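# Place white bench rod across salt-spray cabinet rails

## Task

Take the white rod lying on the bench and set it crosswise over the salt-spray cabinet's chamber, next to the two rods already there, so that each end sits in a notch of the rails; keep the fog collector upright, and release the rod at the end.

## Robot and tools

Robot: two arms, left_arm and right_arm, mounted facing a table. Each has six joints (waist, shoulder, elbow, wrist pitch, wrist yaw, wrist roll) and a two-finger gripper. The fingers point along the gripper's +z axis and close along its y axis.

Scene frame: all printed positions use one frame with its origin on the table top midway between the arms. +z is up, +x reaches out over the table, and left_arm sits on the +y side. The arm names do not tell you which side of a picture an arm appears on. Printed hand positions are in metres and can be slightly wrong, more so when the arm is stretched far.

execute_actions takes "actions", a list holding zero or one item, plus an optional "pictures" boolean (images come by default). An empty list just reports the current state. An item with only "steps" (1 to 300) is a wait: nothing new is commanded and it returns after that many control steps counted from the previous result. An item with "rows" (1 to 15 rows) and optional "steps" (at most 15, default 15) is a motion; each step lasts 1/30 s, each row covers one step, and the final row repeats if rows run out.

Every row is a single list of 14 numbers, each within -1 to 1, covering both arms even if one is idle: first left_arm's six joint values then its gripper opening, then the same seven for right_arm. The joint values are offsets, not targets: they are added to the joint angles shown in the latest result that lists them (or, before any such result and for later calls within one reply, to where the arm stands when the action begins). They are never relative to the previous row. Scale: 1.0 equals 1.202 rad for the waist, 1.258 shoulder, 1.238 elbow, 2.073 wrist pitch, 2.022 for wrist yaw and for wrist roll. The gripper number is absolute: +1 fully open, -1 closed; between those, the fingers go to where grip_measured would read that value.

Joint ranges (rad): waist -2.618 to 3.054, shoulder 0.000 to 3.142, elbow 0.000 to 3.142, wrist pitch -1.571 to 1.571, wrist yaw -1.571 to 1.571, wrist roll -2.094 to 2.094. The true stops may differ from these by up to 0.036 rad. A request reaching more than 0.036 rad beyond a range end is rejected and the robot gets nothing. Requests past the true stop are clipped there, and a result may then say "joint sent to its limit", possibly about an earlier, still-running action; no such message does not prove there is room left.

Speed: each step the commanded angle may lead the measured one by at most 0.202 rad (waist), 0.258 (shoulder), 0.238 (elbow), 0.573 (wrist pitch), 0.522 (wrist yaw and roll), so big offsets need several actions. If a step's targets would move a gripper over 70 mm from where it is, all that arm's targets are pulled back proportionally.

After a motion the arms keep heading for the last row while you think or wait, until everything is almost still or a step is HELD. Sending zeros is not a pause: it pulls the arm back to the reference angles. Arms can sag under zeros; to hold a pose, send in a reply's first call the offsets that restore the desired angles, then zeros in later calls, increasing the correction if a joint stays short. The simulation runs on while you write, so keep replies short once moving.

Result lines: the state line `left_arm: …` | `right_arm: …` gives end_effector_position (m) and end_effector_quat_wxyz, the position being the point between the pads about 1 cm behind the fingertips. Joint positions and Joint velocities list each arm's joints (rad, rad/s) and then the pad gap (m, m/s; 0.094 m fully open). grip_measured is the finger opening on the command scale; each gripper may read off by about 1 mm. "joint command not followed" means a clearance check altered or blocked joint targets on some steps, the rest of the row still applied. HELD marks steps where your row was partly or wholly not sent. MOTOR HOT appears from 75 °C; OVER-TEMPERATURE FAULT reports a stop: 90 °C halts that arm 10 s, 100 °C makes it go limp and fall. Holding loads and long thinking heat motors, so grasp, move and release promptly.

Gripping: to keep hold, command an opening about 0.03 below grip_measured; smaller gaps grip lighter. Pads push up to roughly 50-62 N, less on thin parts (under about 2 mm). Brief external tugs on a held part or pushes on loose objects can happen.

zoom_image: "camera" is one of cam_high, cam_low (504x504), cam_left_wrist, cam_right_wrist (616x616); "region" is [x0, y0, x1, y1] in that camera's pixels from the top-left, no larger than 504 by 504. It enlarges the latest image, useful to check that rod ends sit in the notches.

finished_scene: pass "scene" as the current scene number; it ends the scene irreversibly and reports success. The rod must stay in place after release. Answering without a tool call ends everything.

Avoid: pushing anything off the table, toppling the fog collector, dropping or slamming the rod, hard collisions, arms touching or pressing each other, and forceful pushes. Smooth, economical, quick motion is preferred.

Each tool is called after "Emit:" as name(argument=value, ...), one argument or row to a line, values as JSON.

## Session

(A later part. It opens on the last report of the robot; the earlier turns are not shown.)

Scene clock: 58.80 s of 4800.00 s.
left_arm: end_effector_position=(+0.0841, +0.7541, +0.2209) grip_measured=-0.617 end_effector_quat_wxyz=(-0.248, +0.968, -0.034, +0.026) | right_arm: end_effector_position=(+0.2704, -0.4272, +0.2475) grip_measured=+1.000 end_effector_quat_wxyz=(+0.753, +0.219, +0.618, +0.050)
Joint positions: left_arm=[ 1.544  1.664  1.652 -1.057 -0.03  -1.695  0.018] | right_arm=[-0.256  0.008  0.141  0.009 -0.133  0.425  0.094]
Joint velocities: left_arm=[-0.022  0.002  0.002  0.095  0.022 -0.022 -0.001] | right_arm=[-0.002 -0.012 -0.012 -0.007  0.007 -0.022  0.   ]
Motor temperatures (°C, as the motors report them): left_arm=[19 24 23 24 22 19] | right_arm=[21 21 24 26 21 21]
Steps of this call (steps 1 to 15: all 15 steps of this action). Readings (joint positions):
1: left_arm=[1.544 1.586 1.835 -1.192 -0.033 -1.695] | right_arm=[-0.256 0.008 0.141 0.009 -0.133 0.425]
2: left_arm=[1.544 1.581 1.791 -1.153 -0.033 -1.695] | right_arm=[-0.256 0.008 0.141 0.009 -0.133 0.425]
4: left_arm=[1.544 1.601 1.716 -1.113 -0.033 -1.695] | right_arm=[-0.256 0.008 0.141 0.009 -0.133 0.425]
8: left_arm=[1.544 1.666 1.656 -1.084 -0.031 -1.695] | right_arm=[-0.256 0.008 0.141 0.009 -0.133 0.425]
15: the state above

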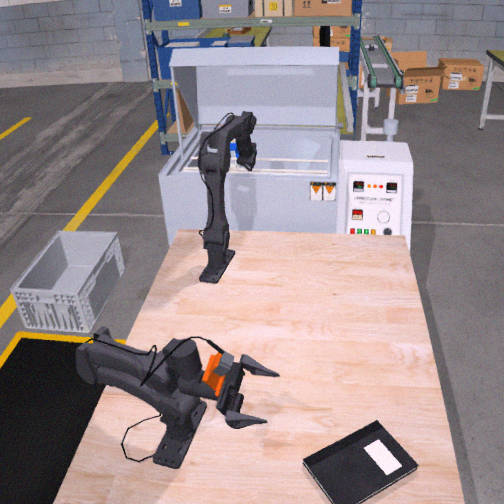

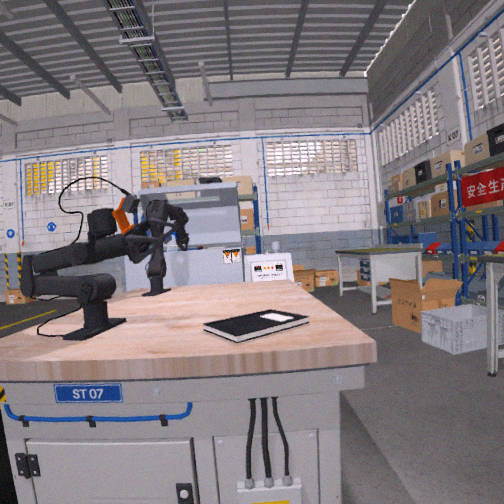

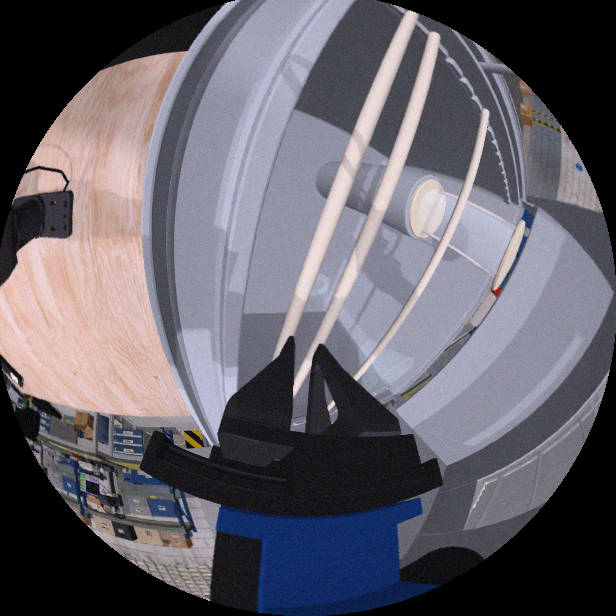

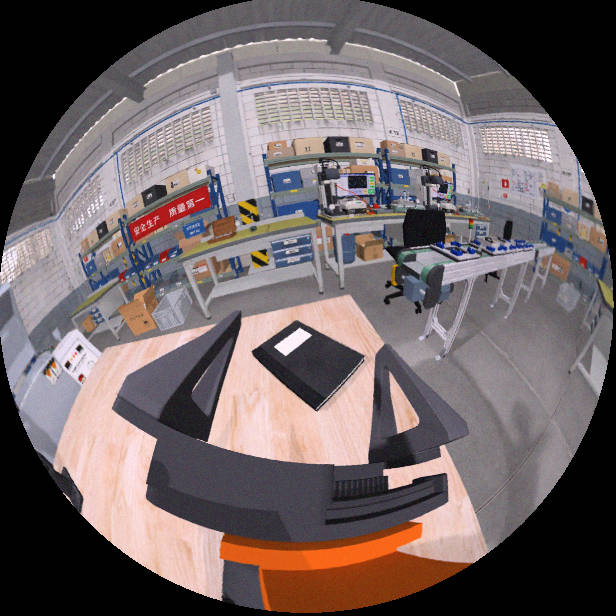

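Emit:
execute_actions(
  actions=[
    {"rows":[[0,0,0,-0.03,0,0,-0.55,0,0,0,0,0,0,1]]},
  ],
)

Scene clock: 59.60 s of 4800.00 s.
left_arm: end_effector_position=(+0.0826, +0.7462, +0.2167) grip_measured=-0.553 end_effector_quat_wxyz=(-0.230, +0.972, -0.035, +0.023) | right_arm: end_effector_position=(+0.2704, -0.4272, +0.2475) grip_measured=+1.000 end_effector_quat_wxyz=(+0.753, +0.219, +0.618, +0.050)
Joint positions: left_arm=[ 1.544  1.664  1.652 -1.094 -0.029 -1.695  0.021] | right_arm=[-0.256  0.008  0.141  0.009 -0.133  0.425  0.094]
Joint velocities: left_arm=[-0.007 -0.007 -0.017 -0.007 -0.037 -0.066  0.001] | right_arm=[ 0.007  0.012  0.002  0.022 -0.022  0.007  0.   ]
Motor temperatures (°C, as the motors report them): left_arm=[19 24 23 23 22 19] | right_arm=[21 21 24 26 21 21]
Steps of this call (steps 1 to 9: the robot went on to your last target; steps 10 to 24: all 15 steps of this action). Readings (joint positions):
10: left_arm=[1.544 1.664 1.652 -1.054 -0.030 -1.695] | right_arm=[-0.256 0.008 0.141 0.009 -0.133 0.425]
11: left_arm=[1.544 1.664 1.652 -1.062 -0.030 -1.695] | right_arm=[-0.256 0.008 0.141 0.009 -0.133 0.425]
13: left_arm=[1.544 1.664 1.652 -1.075 -0.030 -1.695] | right_arm=[-0.256 0.008 0.141 0.009 -0.133 0.425]
17: left_arm=[1.544 1.664 1.652 -1.088 -0.029 -1.695] | right_arm=[-0.256 0.008 0.141 0.009 -0.133 0.425]
24: the state above

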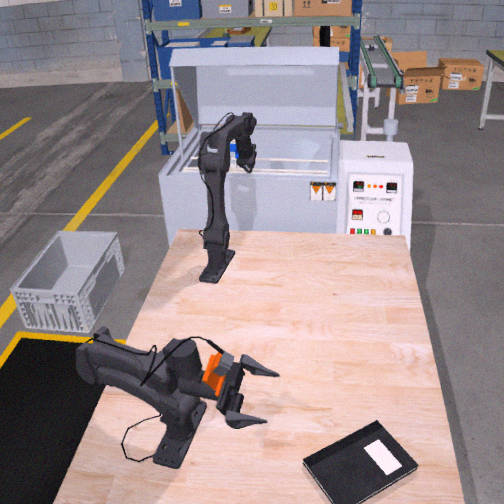

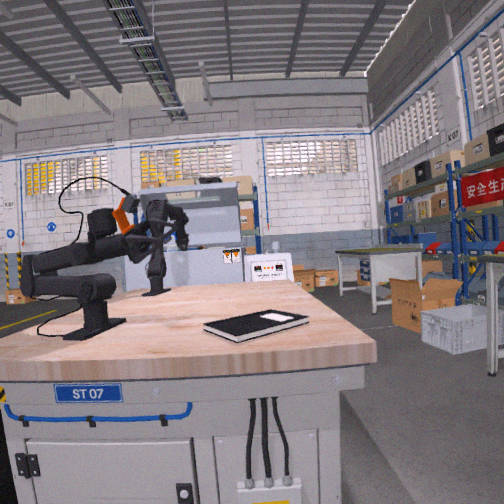

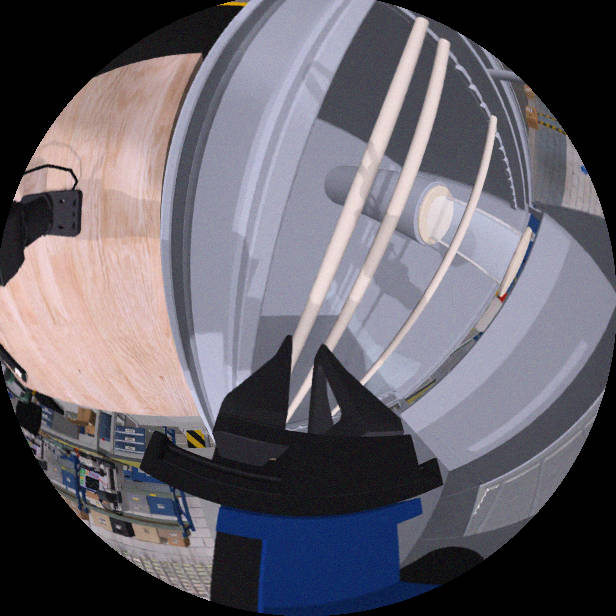

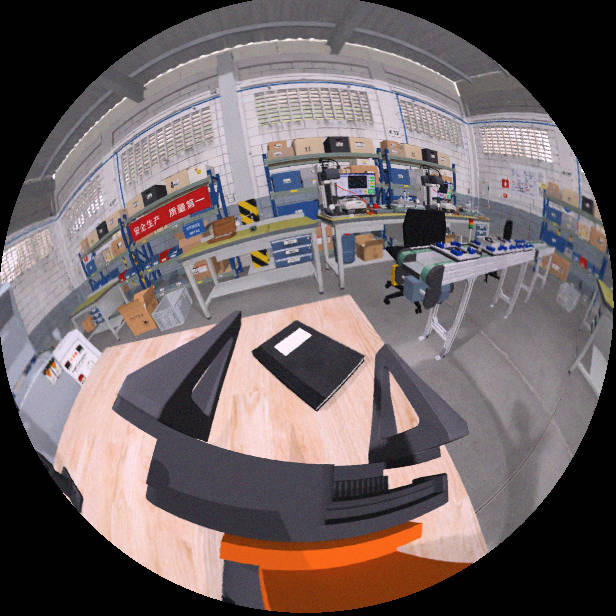

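Emit:
execute_actions(
  actions=[
    {"rows":[[0,0,-0.02,0,0,0,-0.55,0,0,0,0,0,0,1],[0,0,-0.025,0,0,0,-0.55,0,0,0,0,0,0,1],[0,0,-0.03,0,0,0,-0.55,0,0,0,0,0,0,1],[0,0,-0.035,0,0,0,-0.55,0,0,0,0,0,0,1],[0,0,-0.04,0,0,0,-0.55,0,0,0,0,0,0,1]]},
  ],
)

Scene clock: 60.73 s of 4800.00 s.
left_arm: end_effector_position=(+0.0818, +0.7415, +0.2054) grip_measured=-0.553 end_effector_quat_wxyz=(-0.216, +0.976, -0.035, +0.021) | right_arm: end_effector_position=(+0.2704, -0.4272, +0.2475) grip_measured=+1.000 end_effector_quat_wxyz=(+0.753, +0.219, +0.618, +0.050)
Joint positions: left_arm=[ 1.544  1.664  1.619 -1.089 -0.029 -1.695  0.021] | right_arm=[-0.256  0.008  0.141  0.009 -0.133  0.425  0.094]
Joint velocities: left_arm=[ 0.017 -0.002 -0.007  0.022 -0.037 -0.022  0.001] | right_arm=[ 0.012 -0.002 -0.012 -0.007 -0.051  0.007  0.   ]
Motor temperatures (°C, as the motors report them): left_arm=[19 24 23 23 22 19] | right_arm=[21 21 24 26 21 21]
Steps of this call (steps 1 to 15: the robot went on to your last target; steps 16 to 19: nothing new was sent; steps 20 to 34: all 15 steps of this action). Readings (joint positions):
20: left_arm=[1.544 1.664 1.652 -1.095 -0.029 -1.695] | right_arm=[-0.256 0.008 0.141 0.009 -0.133 0.425]
21: left_arm=[1.544 1.664 1.652 -1.095 -0.029 -1.695] | right_arm=[-0.256 0.008 0.141 0.009 -0.133 0.425]
23: left_arm=[1.544 1.664 1.645 -1.091 -0.029 -1.695] | right_arm=[-0.256 0.008 0.141 0.009 -0.133 0.425]
27: left_arm=[1.544 1.664 1.621 -1.090 -0.029 -1.695] | right_arm=[-0.256 0.008 0.141 0.009 -0.133 0.425]
34: the state above

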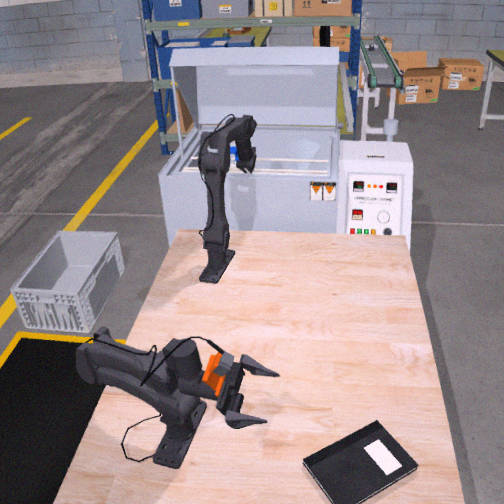

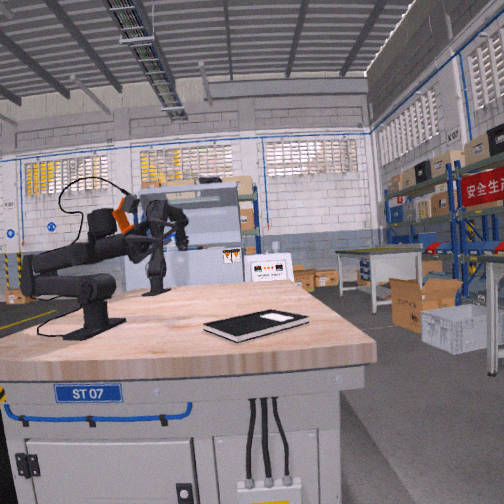

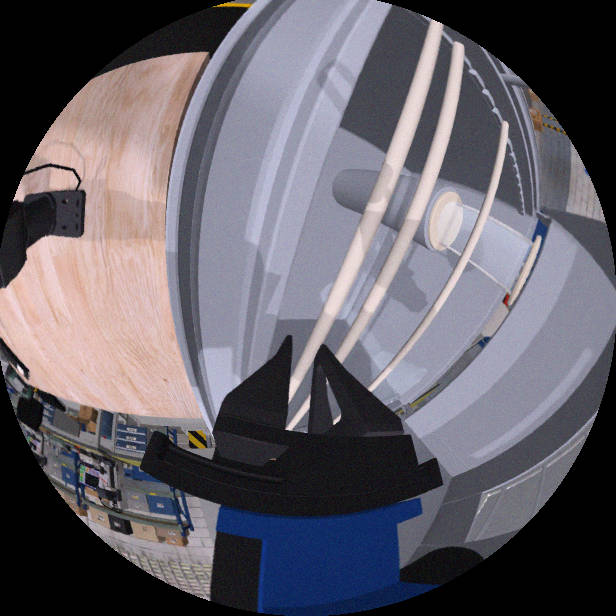

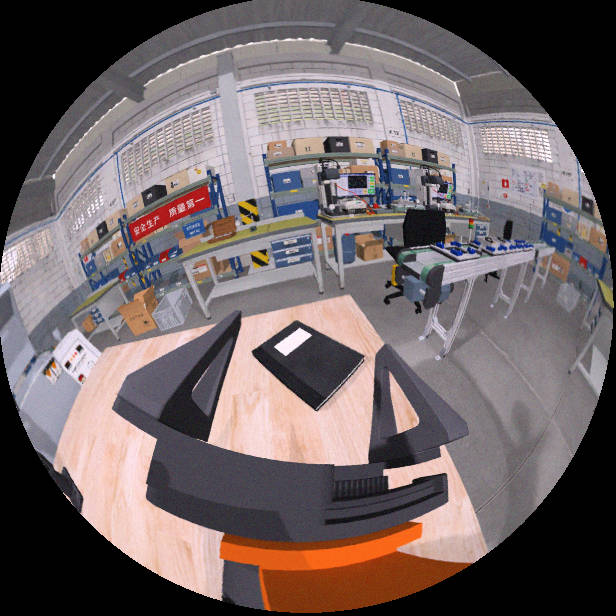

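Well aimed. Advance along the tool to the release pose.

Emit:
execute_actions(
  actions=[
    {"rows":[[0,0,-0.02,0.01,0,0,-0.6,0,0,0,0,0,0,1],[0,0,-0.025,0.015,0,0,-0.6,0,0,0,0,0,0,1],[0,0,-0.03,0.02,0,0,-0.6,0,0,0,0,0,0,1],[0,0,-0.035,0.025,0,0,-0.6,0,0,0,0,0,0,1],[0,0,-0.04,0.03,0,0,-0.6,0,0,0,0,0,0,1]]},
  ],
)

Scene clock: 66.30 s of 4800.00 s.
left_arm: end_effector_position=(+0.0835, +0.7490, +0.2006) grip_measured=-0.597 end_effector_quat_wxyz=(-0.229, +0.972, -0.035, +0.024) | right_arm: end_effector_position=(+0.2704, -0.4272, +0.2475) grip_measured=+1.000 end_effector_quat_wxyz=(+0.753, +0.219, +0.618, +0.050)
Joint positions: left_arm=[ 1.544  1.664  1.588 -1.03  -0.027 -1.695  0.019] | right_arm=[-0.256  0.008  0.141  0.009 -0.133  0.425  0.094]
Joint velocities: left_arm=[ 0.017 -0.002  0.007  0.081  0.037 -0.007 -0.001] | right_arm=[ 0.002 -0.017 -0.012 -0.066  0.022 -0.022  0.   ]
Motor temperatures (°C, as the motors report them): left_arm=[19 24 22 23 22 19] | right_arm=[21 21 24 26 21 21]
Steps of this call (steps 1 to 15: the robot went on to your last target; steps 16 to 90: nothing new was sent; then 2.07 s passed at rest; steps 91 to 105: all 15 steps of this action). Readings (joint positions):
91: left_arm=[1.544 1.664 1.619 -1.087 -0.028 -1.695] | right_arm=[-0.256 0.008 0.141 0.009 -0.133 0.425]
92: left_arm=[1.544 1.664 1.619 -1.082 -0.028 -1.695] | right_arm=[-0.256 0.008 0.141 0.009 -0.133 0.425]
94: left_arm=[1.544 1.664 1.612 -1.065 -0.028 -1.695] | right_arm=[-0.256 0.008 0.141 0.009 -0.133 0.425]
98: left_arm=[1.544 1.664 1.589 -1.041 -0.028 -1.695] | right_arm=[-0.256 0.008 0.141 0.009 -0.133 0.425]
105: the state above

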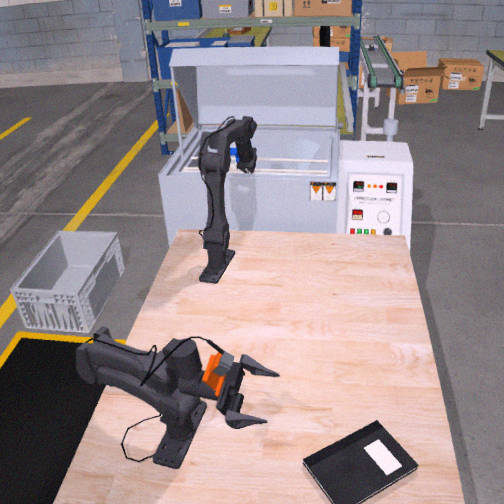

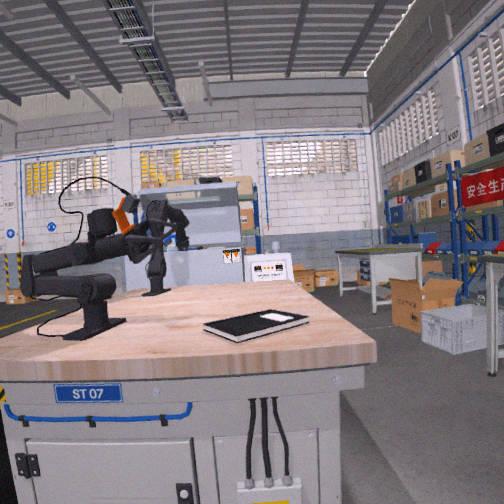

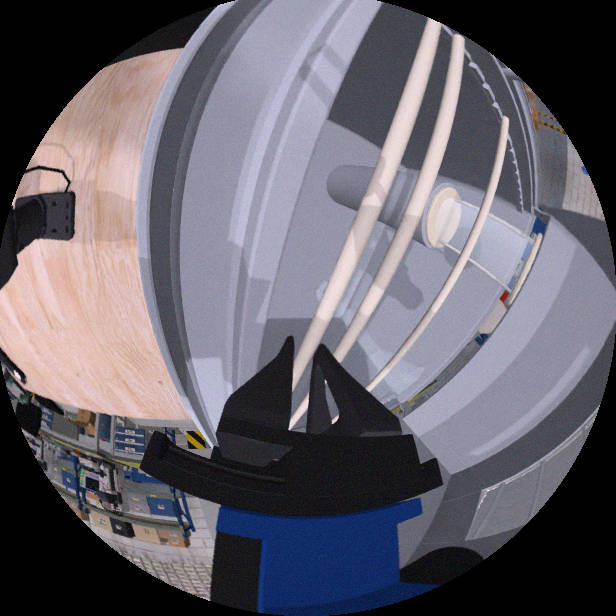

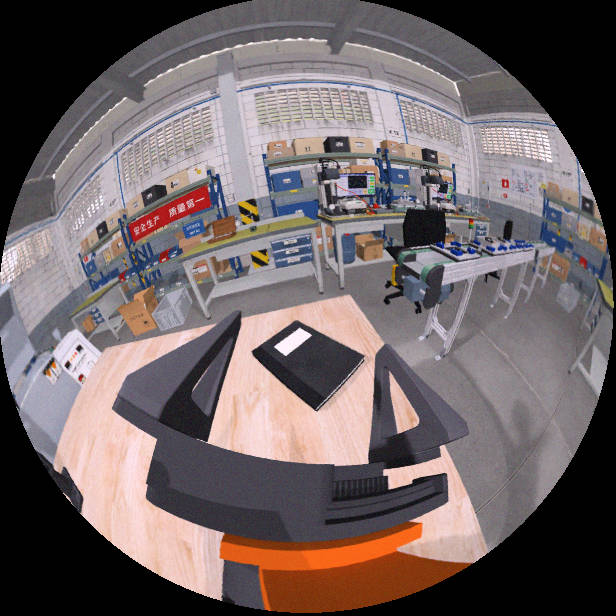

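Emit:
execute_actions(
  actions=[
    {"rows":[[0,0,0,0,0,0,-0.64,0,0,0,0,0,0,1],[0,0,0,0,0,0,-0.67,0,0,0,0,0,0,1],[0,0,0,0,0,0,-0.7,0,0,0,0,0,0,1],[0,0,0,0,0,0,-0.72,0,0,0,0,0,0,1],[0,0,0,0,0,0,-0.74,0,0,0,0,0,0,1],[0,0,0,0,0,0,-0.76,0,0,0,0,0,0,1],[0,0,0,0,0,0,-0.78,0,0,0,0,0,0,1]]},
  ],
)

Emit:
zoom_image(
  camera="cam_high",
  region=[150,120,350,200],
)

Scene clock: 67.57 s of 4800.00 s.
left_arm: end_effector_position=(+0.0838, +0.7502, +0.2012) grip_measured=-0.777 end_effector_quat_wxyz=(-0.232, +0.972, -0.035, +0.025) | right_arm: end_effector_position=(+0.2704, -0.4272, +0.2475) grip_measured=+1.000 end_effector_quat_wxyz=(+0.753, +0.219, +0.618, +0.050)
Joint positions: left_arm=[ 1.544  1.664  1.588 -1.025 -0.027 -1.695  0.01 ] | right_arm=[-0.256  0.008  0.141  0.009 -0.133  0.425  0.094]
Joint velocities: left_arm=[-0.007 -0.017 -0.012 -0.037 -0.037 -0.007  0.001] | right_arm=[-0.002 -0.012  0.002  0.037 -0.007 -0.007  0.   ]
Motor temperatures (°C, as the motors report them): left_arm=[19 24 22 24 22 19] | right_arm=[21 21 24 26 21 21]
Steps of this call (steps 1 to 15: the robot went on to your last target; steps 16 to 23: nothing new was sent; steps 24 to 38: all 15 steps of this action). Readings (joint positions):
24: left_arm=[1.544 1.664 1.588 -1.028 -0.027 -1.695] | right_arm=[-0.256 0.008 0.141 0.009 -0.133 0.425]
25: left_arm=[1.544 1.664 1.588 -1.028 -0.027 -1.695] | right_arm=[-0.256 0.008 0.141 0.009 -0.133 0.425]
27: left_arm=[1.544 1.664 1.588 -1.028 -0.027 -1.695] | right_arm=[-0.256 0.008 0.141 0.009 -0.133 0.425]
31: left_arm=[1.544 1.664 1.588 -1.025 -0.027 -1.695] | right_arm=[-0.256 0.008 0.141 0.009 -0.133 0.425]
38: the state above

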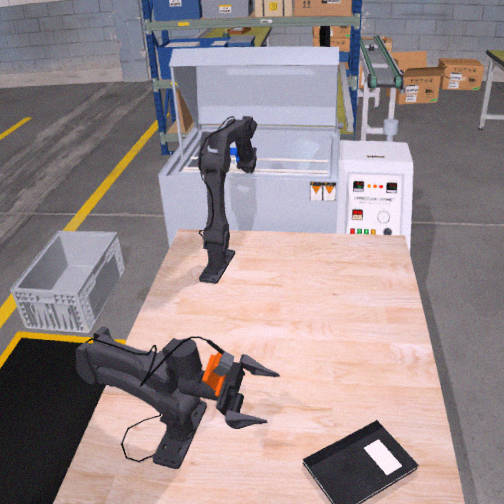

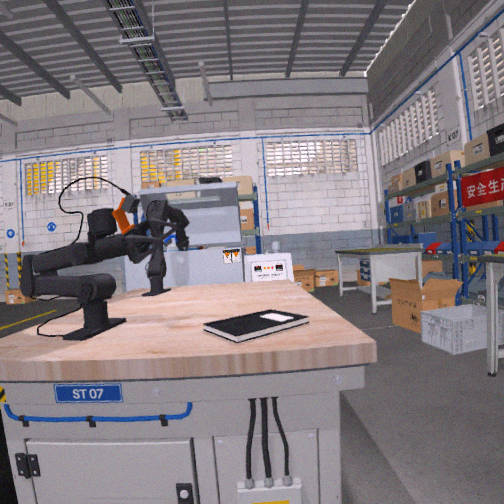

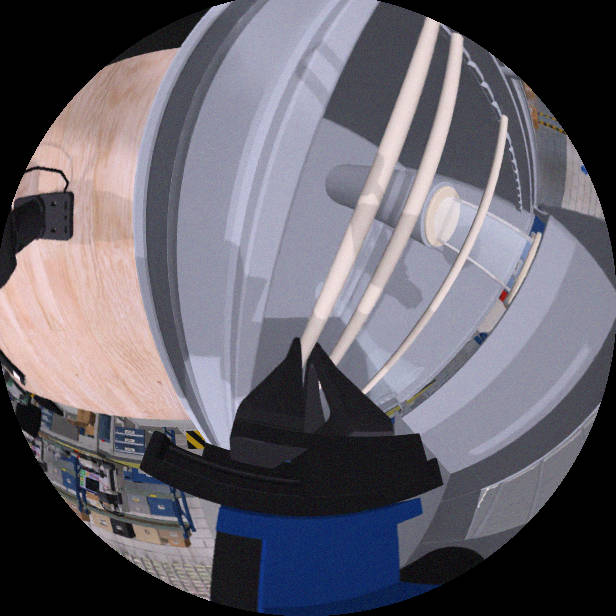

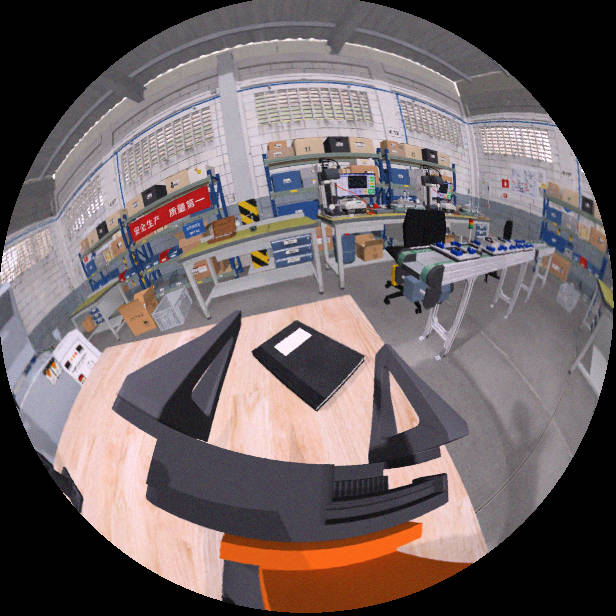

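Region (150, 120, 350, 200) of cam_high's 504x504 image, scaled by 2.520, with more detail than that image has; it fills the top 202 rows of this view, and the rest is white.

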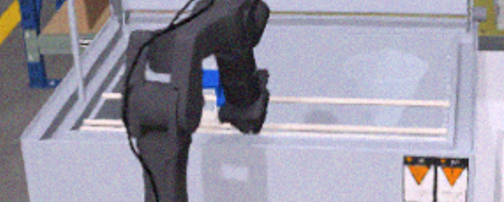

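Rod shifted. Open, lift, view.

Emit:
execute_actions(
  actions=[
    {"rows":[[0,0,0,0,0,0,-0.68,0,0,0,0,0,0,1],[0,0,0,0,0,0,-0.68,0,0,0,0,0,0,1],[0,0,0,0,0,0,-0.68,0,0,0,0,0,0,1],[0,0,0.03,-0.015,0,0,-0.68,0,0,0,0,0,0,1],[0,0,0.05,-0.025,0,0,-0.68,0,0,0,0,0,0,1],[0,-0.01,0.07,-0.035,0,0,-0.68,0,0,0,0,0,0,1],[0,-0.02,0.1,-0.05,0,0,-0.68,0,0,0,0,0,0,1],[0,-0.03,0.13,-0.065,0,0,-0.68,0,0,0,0,0,0,1],[0,-0.04,0.16,-0.08,0,0,-0.68,0,0,0,0,0,0,1],[0,-0.06,0.23,-0.1,0,0,-0.68,0,0,0,0,0,0,1]]},
  ],
  pictures=false,
)

Emit:
execute_actions(
  actions=[
    {"rows":[[0,0,0.03,0,0,0.83,0.5,0,0,0,0,0,0,1]]},
  ],
  pictures=false,
)

Emit:
execute_actions(
  actions=[
    {"steps":12},
  ],
)

Emit:
zoom_image(
  camera="cam_left_wrist",
  region=[380,230,510,390],
)

Emit:
zoom_image(
  camera="cam_left_wrist",
  region=[70,170,200,330],
)

Scene clock: 69.30 s of 4800.00 s.
left_arm: end_effector_position=(+0.0834, +0.7460, +0.3115) grip_measured=-0.683 end_effector_quat_wxyz=(-0.330, +0.942, -0.033, +0.042) | right_arm: end_effector_position=(+0.2704, -0.4272, +0.2475) grip_measured=+1.000 end_effector_quat_wxyz=(+0.753, +0.219, +0.618, +0.050)
Joint positions: left_arm=[ 1.544  1.591  1.858 -1.16  -0.025 -1.695  0.015] | right_arm=[-0.256  0.008  0.141  0.009 -0.133  0.425  0.094]
Joint velocities: left_arm=[-0.012 -0.413  0.247 -0.139 -0.037 -0.037 -0.002] | right_arm=[-0.007 -0.017 -0.002 -0.022 -0.037  0.022  0.   ]
Motor temperatures (°C, as the motors report them): left_arm=[19 24 23 24 22 19] | right_arm=[21 21 24 27 21 21]
Steps of this call (steps 1 to 15: the robot went on to your last target; steps 16 to 37: nothing new was sent; steps 38 to 52: all 15 steps of this action). Readings (joint positions):
38: left_arm=[1.544 1.664 1.588 -1.025 -0.027 -1.695] | right_arm=[-0.256 0.008 0.141 0.009 -0.133 0.425]
39: left_arm=[1.544 1.664 1.588 -1.025 -0.027 -1.695] | right_arm=[-0.256 0.008 0.141 0.009 -0.133 0.425]
41: left_arm=[1.544 1.664 1.588 -1.025 -0.026 -1.695] | right_arm=[-0.256 0.008 0.141 0.009 -0.133 0.425]
45: left_arm=[1.544 1.664 1.653 -1.079 -0.025 -1.695] | right_arm=[-0.256 0.008 0.141 0.009 -0.133 0.425]
52: the state above

Scene clock: 69.80 s of 4800.00 s.
left_arm: end_effector_position=(+0.0836, +0.7463, +0.3260) grip_measured=+0.497 end_effector_quat_wxyz=(-0.296, +0.691, -0.631, -0.191) | right_arm: end_effector_position=(+0.2704, -0.4272, +0.2475) grip_measured=+1.000 end_effector_quat_wxyz=(+0.753, +0.219, +0.618, +0.050)
Joint positions: left_arm=[ 1.544  1.58   1.883 -1.154 -0.024 -0.283  0.07 ] | right_arm=[-0.256  0.008  0.141  0.009 -0.133  0.425  0.094]
Joint velocities: left_arm=[-0.012  0.017  0.002  0.037 -0.037  1.795 -0.   ] | right_arm=[ 0.002 -0.022 -0.007 -0.051  0.051 -0.051  0.   ]
Motor temperatures (°C, as the motors report them): left_arm=[19 24 23 24 22 19] | right_arm=[21 21 24 27 21 21]
Steps of this call (steps 1 to 15: all 15 steps of this action). Readings (joint positions):
1: left_arm=[1.544 1.581 1.867 -1.163 -0.024 -1.612] | right_arm=[-0.256 0.008 0.141 0.009 -0.133 0.425]
2: left_arm=[1.544 1.576 1.875 -1.161 -0.024 -1.513] | right_arm=[-0.256 0.008 0.141 0.009 -0.133 0.425]
4: left_arm=[1.544 1.576 1.883 -1.155 -0.024 -1.316] | right_arm=[-0.256 0.008 0.141 0.009 -0.133 0.425]
8: left_arm=[1.544 1.580 1.883 -1.154 -0.024 -0.921] | right_arm=[-0.256 0.008 0.141 0.009 -0.133 0.425]
15: the state above

Scene clock: 70.20 s of 4800.00 s.
left_arm: end_effector_position=(+0.0836, +0.7463, +0.3260) grip_measured=+0.497 end_effector_quat_wxyz=(-0.271, +0.611, -0.709, -0.225) | right_arm: end_effector_position=(+0.2704, -0.4272, +0.2475) grip_measured=+1.000 end_effector_quat_wxyz=(+0.753, +0.219, +0.618, +0.050)
Joint positions: left_arm=[ 1.544  1.58   1.883 -1.154 -0.024 -0.044  0.07 ] | right_arm=[-0.256  0.008  0.141  0.009 -0.133  0.425  0.094]
Joint velocities: left_arm=[-0.002 -0.002 -0.007 -0.007  0.007  0.095 -0.   ] | right_arm=[ 0.002 -0.007 -0.007 -0.007 -0.007 -0.051  0.   ]
Motor temperatures (°C, as the motors report them): left_arm=[19 24 23 24 22 19] | right_arm=[21 21 24 27 21 21]
Steps of this call (steps 1 to 12: the robot went on to your last target). Readings (joint positions):
1: left_arm=[1.544 1.580 1.883 -1.154 -0.024 -0.232] | right_arm=[-0.256 0.008 0.141 0.009 -0.133 0.425]
2: left_arm=[1.544 1.580 1.883 -1.154 -0.024 -0.191] | right_arm=[-0.256 0.008 0.141 0.009 -0.133 0.425]
4: left_arm=[1.544 1.580 1.883 -1.154 -0.024 -0.131] | right_arm=[-0.256 0.008 0.141 0.009 -0.133 0.425]
8: left_arm=[1.544 1.580 1.883 -1.154 -0.024 -0.069] | right_arm=[-0.256 0.008 0.141 0.009 -0.133 0.425]
12: the state above

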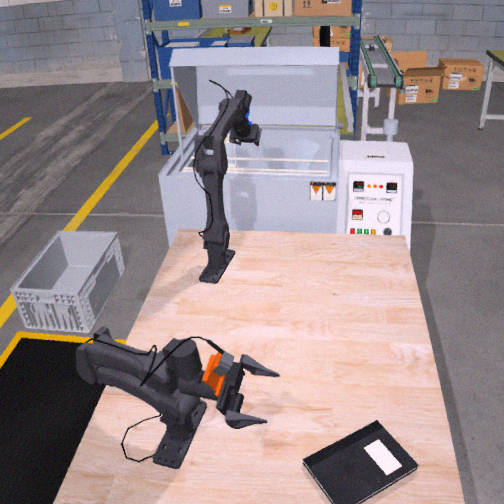

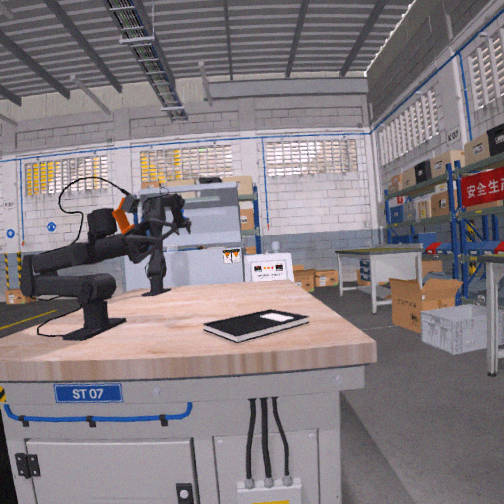

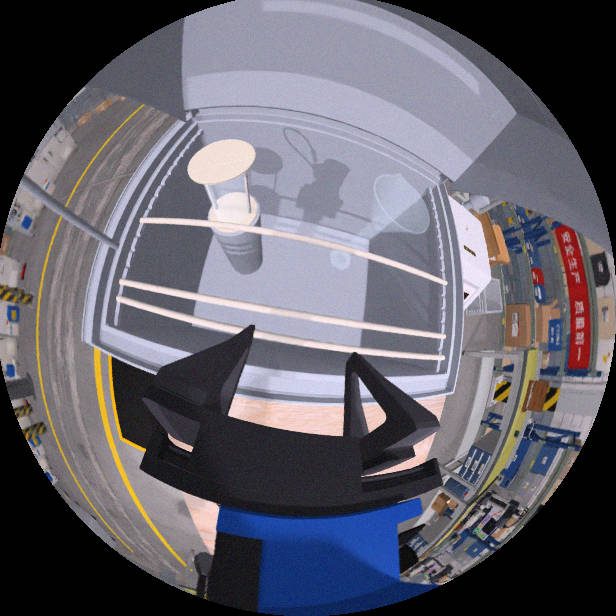

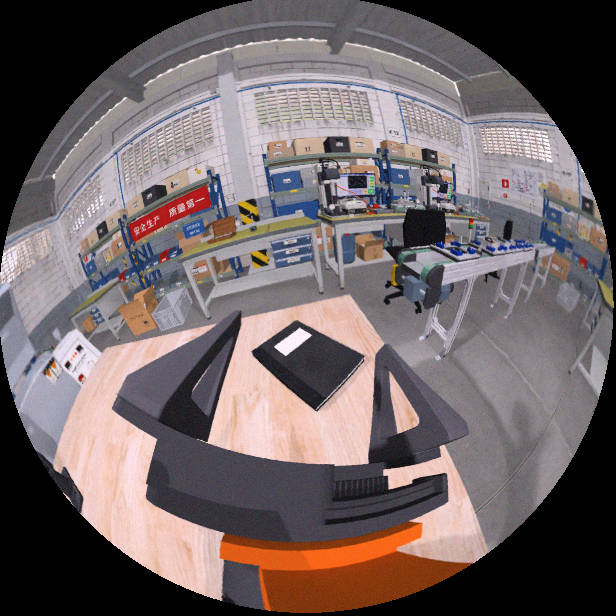

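Region (380, 230, 510, 390) of cam_left_wrist's 616x616 image, scaled by 3.150, with more detail than that image has; it fills the left 410 columns of this view, and the rest is white.

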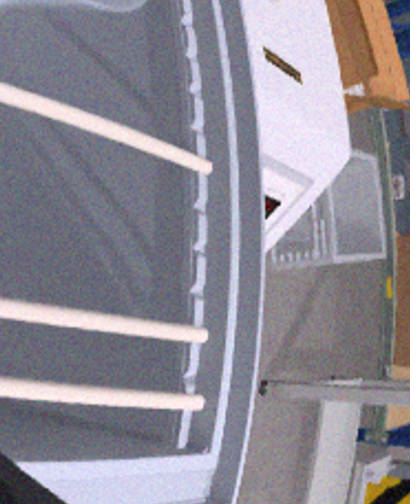

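Region (70, 170, 200, 330) of cam_left_wrist's 616x616 image, scaled by 3.150, with more detail than that image has; it fills the left 410 columns of this view, and the rest is white.

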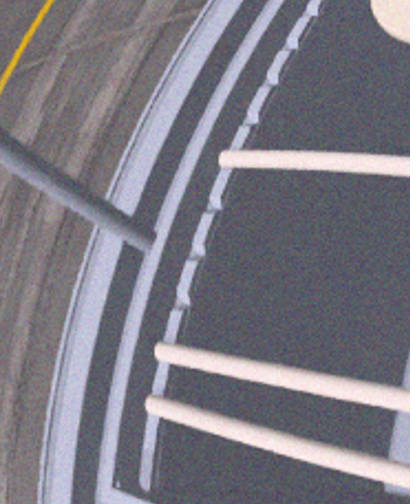

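Emit:
execute_actions(
  actions=[
    {"rows":[[0,0.052,-0.12,0.02,0,-0.82,-0.55,0,0,0,0,0,0,1]]},
  ],
  pictures=false,
)

Emit:
execute_actions(
  actions=[
    {"steps":20},
  ],
  pictures=false,
)

Scene clock: 71.40 s of 4800.00 s.
left_arm: end_effector_position=(+0.0853, +0.7528, +0.2436) grip_measured=-0.547 end_effector_quat_wxyz=(-0.259, +0.954, -0.152, -0.000) | right_arm: end_effector_position=(+0.2704, -0.4272, +0.2475) grip_measured=+1.000 end_effector_quat_wxyz=(+0.753, +0.219, +0.618, +0.050)
Joint positions: left_arm=[ 1.544  1.663  1.733 -1.117 -0.022 -1.451  0.021] | right_arm=[-0.256  0.008  0.141  0.009 -0.133  0.425  0.094]
Joint velocities: left_arm=[-0.002  0.002 -0.002 -0.022  0.066 -1.692 -0.001] | right_arm=[-0.002 -0.002 -0.012  0.022 -0.051  0.007  0.   ]
Motor temperatures (°C, as the motors report them): left_arm=[19 24 23 24 22 19] | right_arm=[21 21 24 27 21 21]
Steps of this call (steps 1 to 21: the robot went on to your last target; steps 22 to 36: all 15 steps of this action). Readings (joint positions):
22: left_arm=[1.544 1.581 1.862 -1.137 -0.024 -0.110] | right_arm=[-0.256 0.008 0.141 0.009 -0.133 0.425]
23: left_arm=[1.544 1.580 1.835 -1.123 -0.024 -0.211] | right_arm=[-0.256 0.008 0.141 0.009 -0.133 0.425]
25: left_arm=[1.544 1.602 1.784 -1.119 -0.024 -0.412] | right_arm=[-0.256 0.008 0.141 0.009 -0.133 0.425]
29: left_arm=[1.544 1.660 1.737 -1.119 -0.023 -0.814] | right_arm=[-0.256 0.008 0.141 0.009 -0.133 0.425]
36: the state above

Scene clock: 72.07 s of 4800.00 s.
left_arm: end_effector_position=(+0.0854, +0.7535, +0.2440) grip_measured=-0.547 end_effector_quat_wxyz=(-0.259, +0.965, -0.035, +0.032) | right_arm: end_effector_position=(+0.2704, -0.4272, +0.2475) grip_measured=+1.000 end_effector_quat_wxyz=(+0.753, +0.219, +0.618, +0.050)
Joint positions: left_arm=[ 1.544  1.663  1.733 -1.113 -0.022 -1.695  0.021] | right_arm=[-0.256  0.008  0.141  0.009 -0.133  0.425  0.094]
Joint velocities: left_arm=[ 0.007 -0.012 -0.002 -0.022  0.007 -0.081  0.001] | right_arm=[-0.002 -0.012 -0.012 -0.007 -0.037 -0.051  0.   ]
Motor temperatures (°C, as the motors report them): left_arm=[19 24 23 24 22 19] | right_arm=[21 21 24 27 21 21]
Steps of this call (steps 1 to 20: the robot went on to your last target). Readings (joint positions):
1: left_arm=[1.544 1.663 1.733 -1.117 -0.022 -1.501] | right_arm=[-0.256 0.008 0.141 0.009 -0.133 0.425]
2: left_arm=[1.544 1.663 1.733 -1.116 -0.022 -1.541] | right_arm=[-0.256 0.008 0.141 0.009 -0.133 0.425]
4: left_arm=[1.544 1.663 1.733 -1.116 -0.022 -1.598] | right_arm=[-0.256 0.008 0.141 0.009 -0.133 0.425]
8: left_arm=[1.544 1.663 1.733 -1.115 -0.022 -1.657] | right_arm=[-0.256 0.008 0.141 0.009 -0.133 0.425]
20: the state above

Emit:
execute_actions(
  actions=[
    {"rows":[[0,0,-0.04,0,0,0,-0.55,0,0,0,0,0,0,1],[0,0,-0.05,0,0,0,-0.55,0,0,0,0,0,0,1],[0,0,-0.06,0,0,0,-0.55,0,0,0,0,0,0,1],[0,0,-0.07,0,0,0,-0.55,0,0,0,0,0,0,1],[0,0,-0.08,0,0,0,-0.55,0,0,0,0,0,0,1],[0,0,-0.09,0,0,0,-0.55,0,0,0,0,0,0,1],[0,0,-0.1,0.01,0,0,-0.55,0,0,0,0,0,0,1]]},
  ],
  pictures=false,
)

Emit:
execute_actions(
  actions=[
    {"rows":[[0,0,-0.025,0.005,0,0,-0.6,0,0,0,0,0,0,1],[0,0,-0.035,0.01,0,0,-0.6,0,0,0,0,0,0,1],[0,0,-0.045,0.015,0,0,-0.6,0,0,0,0,0,0,1],[0,0,-0.05,0.02,0,0,-0.6,0,0,0,0,0,0,1],[0,0,-0.05,0.03,0,0,-0.6,0,0,0,0,0,0,1]]},
  ],
)

Scene clock: 73.73 s of 4800.00 s.
left_arm: end_effector_position=(+0.0829, +0.7405, +0.2066) grip_measured=-0.548 end_effector_quat_wxyz=(-0.215, +0.976, -0.034, +0.025) | right_arm: end_effector_position=(+0.2704, -0.4272, +0.2475) grip_measured=+1.000 end_effector_quat_wxyz=(+0.753, +0.219, +0.618, +0.050)
Joint positions: left_arm=[ 1.544  1.663  1.623 -1.095 -0.021 -1.698  0.021] | right_arm=[-0.256  0.008  0.141  0.009 -0.133  0.425  0.094]
Joint velocities: left_arm=[-0.007 -0.002  0.007  0.051 -0.007 -0.007 -0.001] | right_arm=[ 0.002 -0.017 -0.007  0.022 -0.037 -0.051  0.   ]
Motor temperatures (°C, as the motors report them): left_arm=[19 24 23 24 22 19] | right_arm=[21 21 24 27 21 21]
Steps of this call (steps 1 to 15: the robot went on to your last target; steps 16 to 35: nothing new was sent; steps 36 to 50: all 15 steps of this action). Readings (joint positions):
36: left_arm=[1.544 1.663 1.729 -1.110 -0.022 -1.698] | right_arm=[-0.256 0.008 0.141 0.009 -0.133 0.425]
37: left_arm=[1.544 1.663 1.721 -1.108 -0.022 -1.698] | right_arm=[-0.256 0.008 0.141 0.009 -0.133 0.425]
39: left_arm=[1.544 1.663 1.694 -1.104 -0.022 -1.698] | right_arm=[-0.256 0.008 0.141 0.009 -0.133 0.425]
43: left_arm=[1.544 1.663 1.636 -1.103 -0.022 -1.698] | right_arm=[-0.256 0.008 0.141 0.009 -0.133 0.425]
50: the state above

Scene clock: 74.23 s of 4800.00 s.
left_arm: end_effector_position=(+0.0843, +0.7471, +0.1986) grip_measured=-0.597 end_effector_quat_wxyz=(-0.225, +0.973, -0.034, +0.027) | right_arm: end_effector_position=(+0.2704, -0.4272, +0.2475) grip_measured=+1.000 end_effector_quat_wxyz=(+0.753, +0.219, +0.618, +0.050)
Joint positions: left_arm=[ 1.544  1.663  1.582 -1.033 -0.021 -1.698  0.019] | right_arm=[-0.256  0.008  0.141  0.009 -0.133  0.425  0.094]
Joint velocities: left_arm=[-0.012 -0.017  0.002 -0.051 -0.081 -0.051 -0.   ] | right_arm=[-0.002  0.012 -0.002  0.007  0.051 -0.007  0.   ]
Motor temperatures (°C, as the motors report them): left_arm=[19 24 23 24 22 19] | right_arm=[21 21 24 27 21 21]
Steps of this call (steps 1 to 15: all 15 steps of this action). Readings (joint positions):
1: left_arm=[1.544 1.663 1.623 -1.094 -0.021 -1.698] | right_arm=[-0.256 0.008 0.141 0.009 -0.133 0.425]
2: left_arm=[1.544 1.663 1.619 -1.089 -0.021 -1.698] | right_arm=[-0.256 0.008 0.141 0.009 -0.133 0.425]
4: left_arm=[1.544 1.663 1.608 -1.067 -0.021 -1.698] | right_arm=[-0.256 0.008 0.141 0.009 -0.133 0.425]
8: left_arm=[1.544 1.663 1.585 -1.037 -0.021 -1.698] | right_arm=[-0.256 0.008 0.141 0.009 -0.133 0.425]
15: the state above

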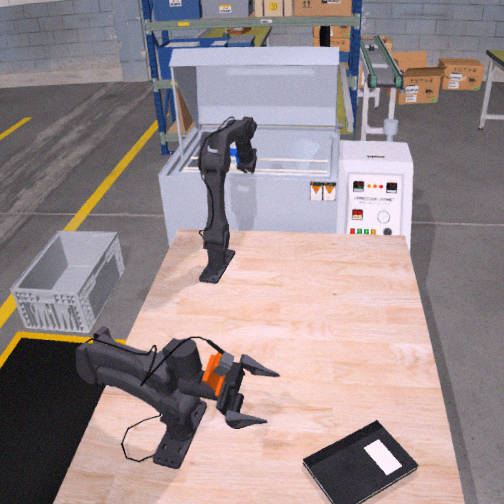

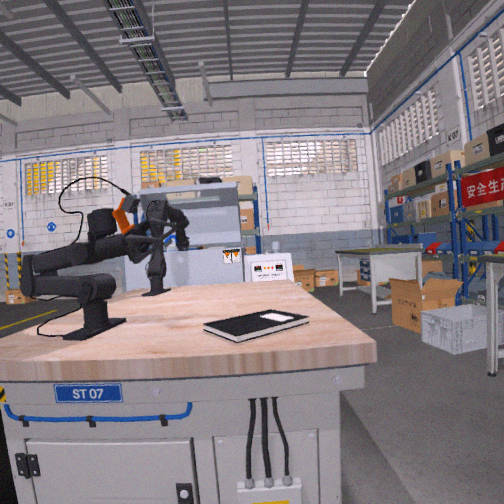

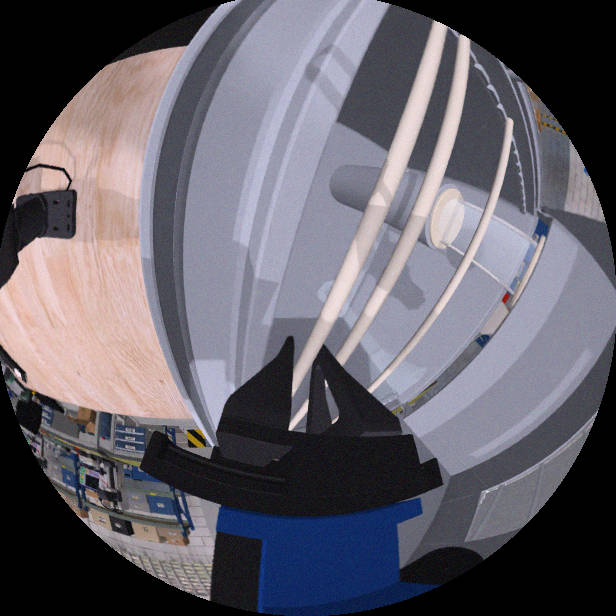

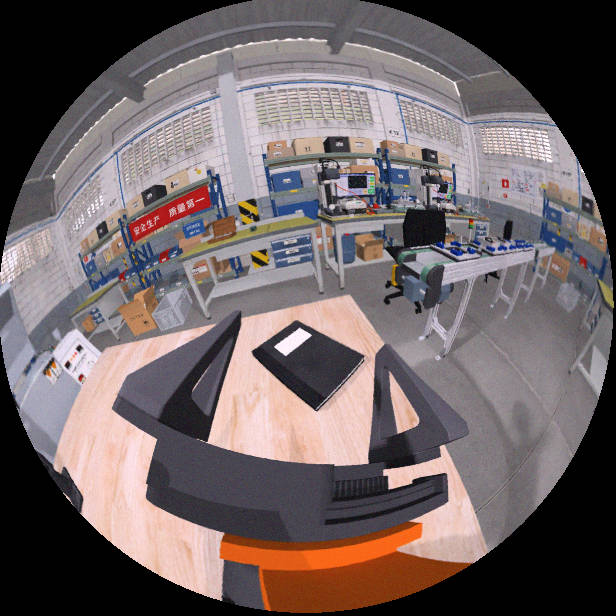

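Emit:
execute_actions(
  actions=[
    {"rows":[[0,0,0,0.003,0,0,-0.65,0,0,0,0,0,0,1],[0,0,0,0.006,0,0,-0.7,0,0,0,0,0,0,1],[0,0,0,0.009,0,0,-0.74,0,0,0,0,0,0,1],[0,0,0,0.012,0,0,-0.77,0,0,0,0,0,0,1],[0,0,0,0.015,0,0,-0.77,0,0,0,0,0,0,1],[0,0,0,0.018,0,0,-0.77,0,0,0,0,0,0,1],[0,0,0,0.021,0,0,-0.77,0,0,0,0,0,0,1]]},
  ],
)

Emit:
zoom_image(
  camera="cam_high",
  region=[260,140,350,190],
)

Scene clock: 75.70 s of 4800.00 s.
left_arm: end_effector_position=(+0.0855, +0.7525, +0.2014) grip_measured=-0.767 end_effector_quat_wxyz=(-0.237, +0.970, -0.034, +0.029) | right_arm: end_effector_position=(+0.2704, -0.4272, +0.2475) grip_measured=+1.000 end_effector_quat_wxyz=(+0.753, +0.219, +0.618, +0.050)
Joint positions: left_arm=[ 1.544  1.663  1.582 -1.007 -0.02  -1.698  0.011] | right_arm=[-0.256  0.008  0.141  0.009 -0.133  0.425  0.094]
Joint velocities: left_arm=[-0.017  0.017 -0.007 -0.007 -0.007 -0.007 -0.   ] | right_arm=[-0.002 -0.022  0.002  0.007  0.007 -0.037  0.   ]
Motor temperatures (°C, as the motors report them): left_arm=[19 24 23 24 22 19] | right_arm=[21 21 24 27 21 21]
Steps of this call (steps 1 to 15: the robot went on to your last target; steps 16 to 29: nothing new was sent; steps 30 to 44: all 15 steps of this action). Readings (joint positions):
30: left_arm=[1.544 1.663 1.582 -1.031 -0.021 -1.698] | right_arm=[-0.256 0.008 0.141 0.009 -0.133 0.425]
31: left_arm=[1.544 1.663 1.582 -1.028 -0.021 -1.698] | right_arm=[-0.256 0.008 0.141 0.009 -0.133 0.425]
33: left_arm=[1.544 1.663 1.582 -1.021 -0.021 -1.698] | right_arm=[-0.256 0.008 0.141 0.009 -0.133 0.425]
37: left_arm=[1.544 1.663 1.582 -1.010 -0.020 -1.698] | right_arm=[-0.256 0.008 0.141 0.009 -0.133 0.425]
44: the state above

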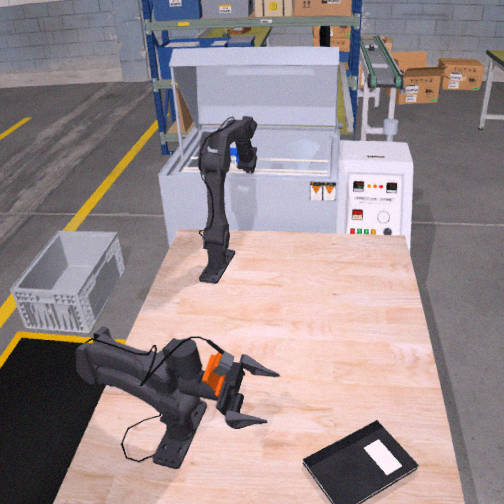

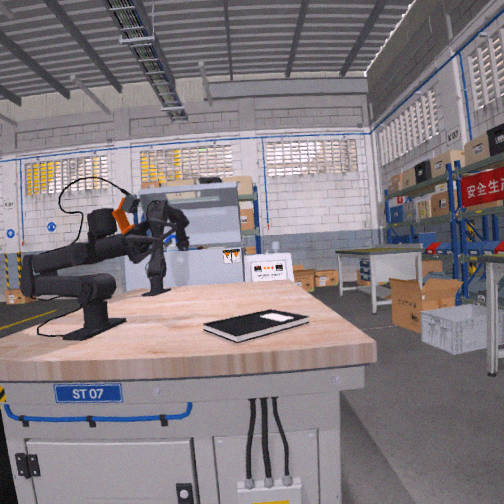

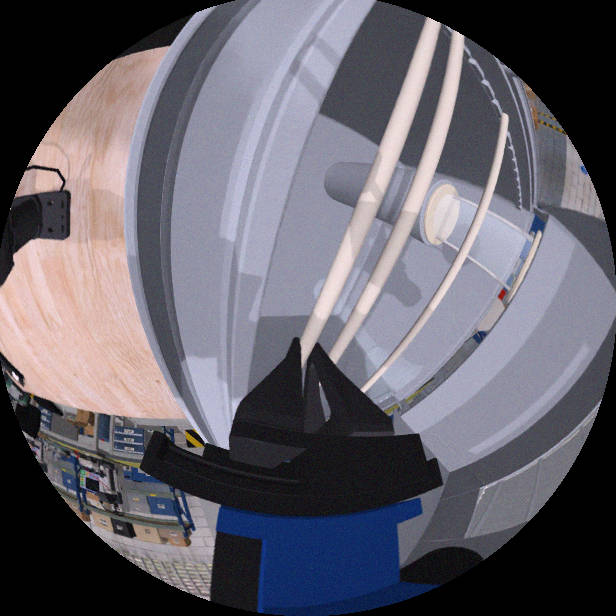

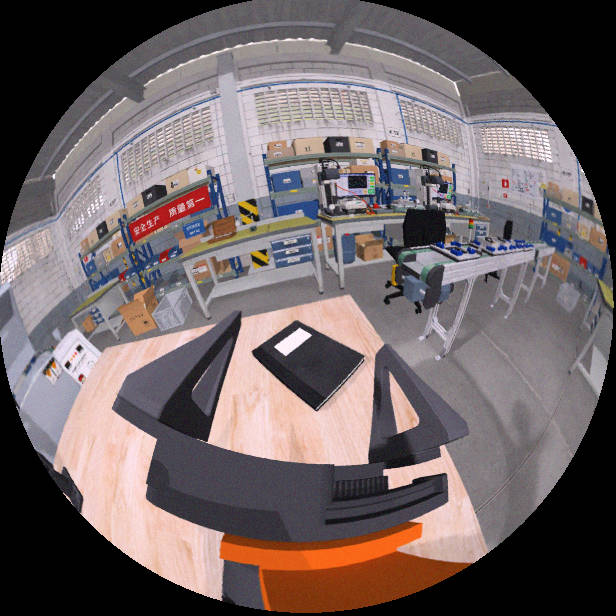

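Region (260, 140, 350, 190) of cam_high's 504x504 image, scaled by 5.600, with more detail than that image has.

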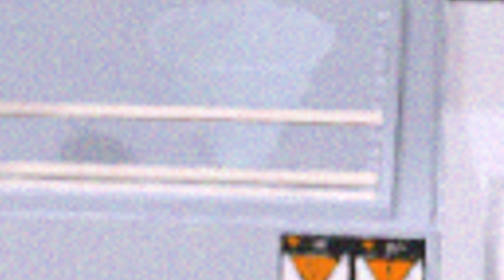

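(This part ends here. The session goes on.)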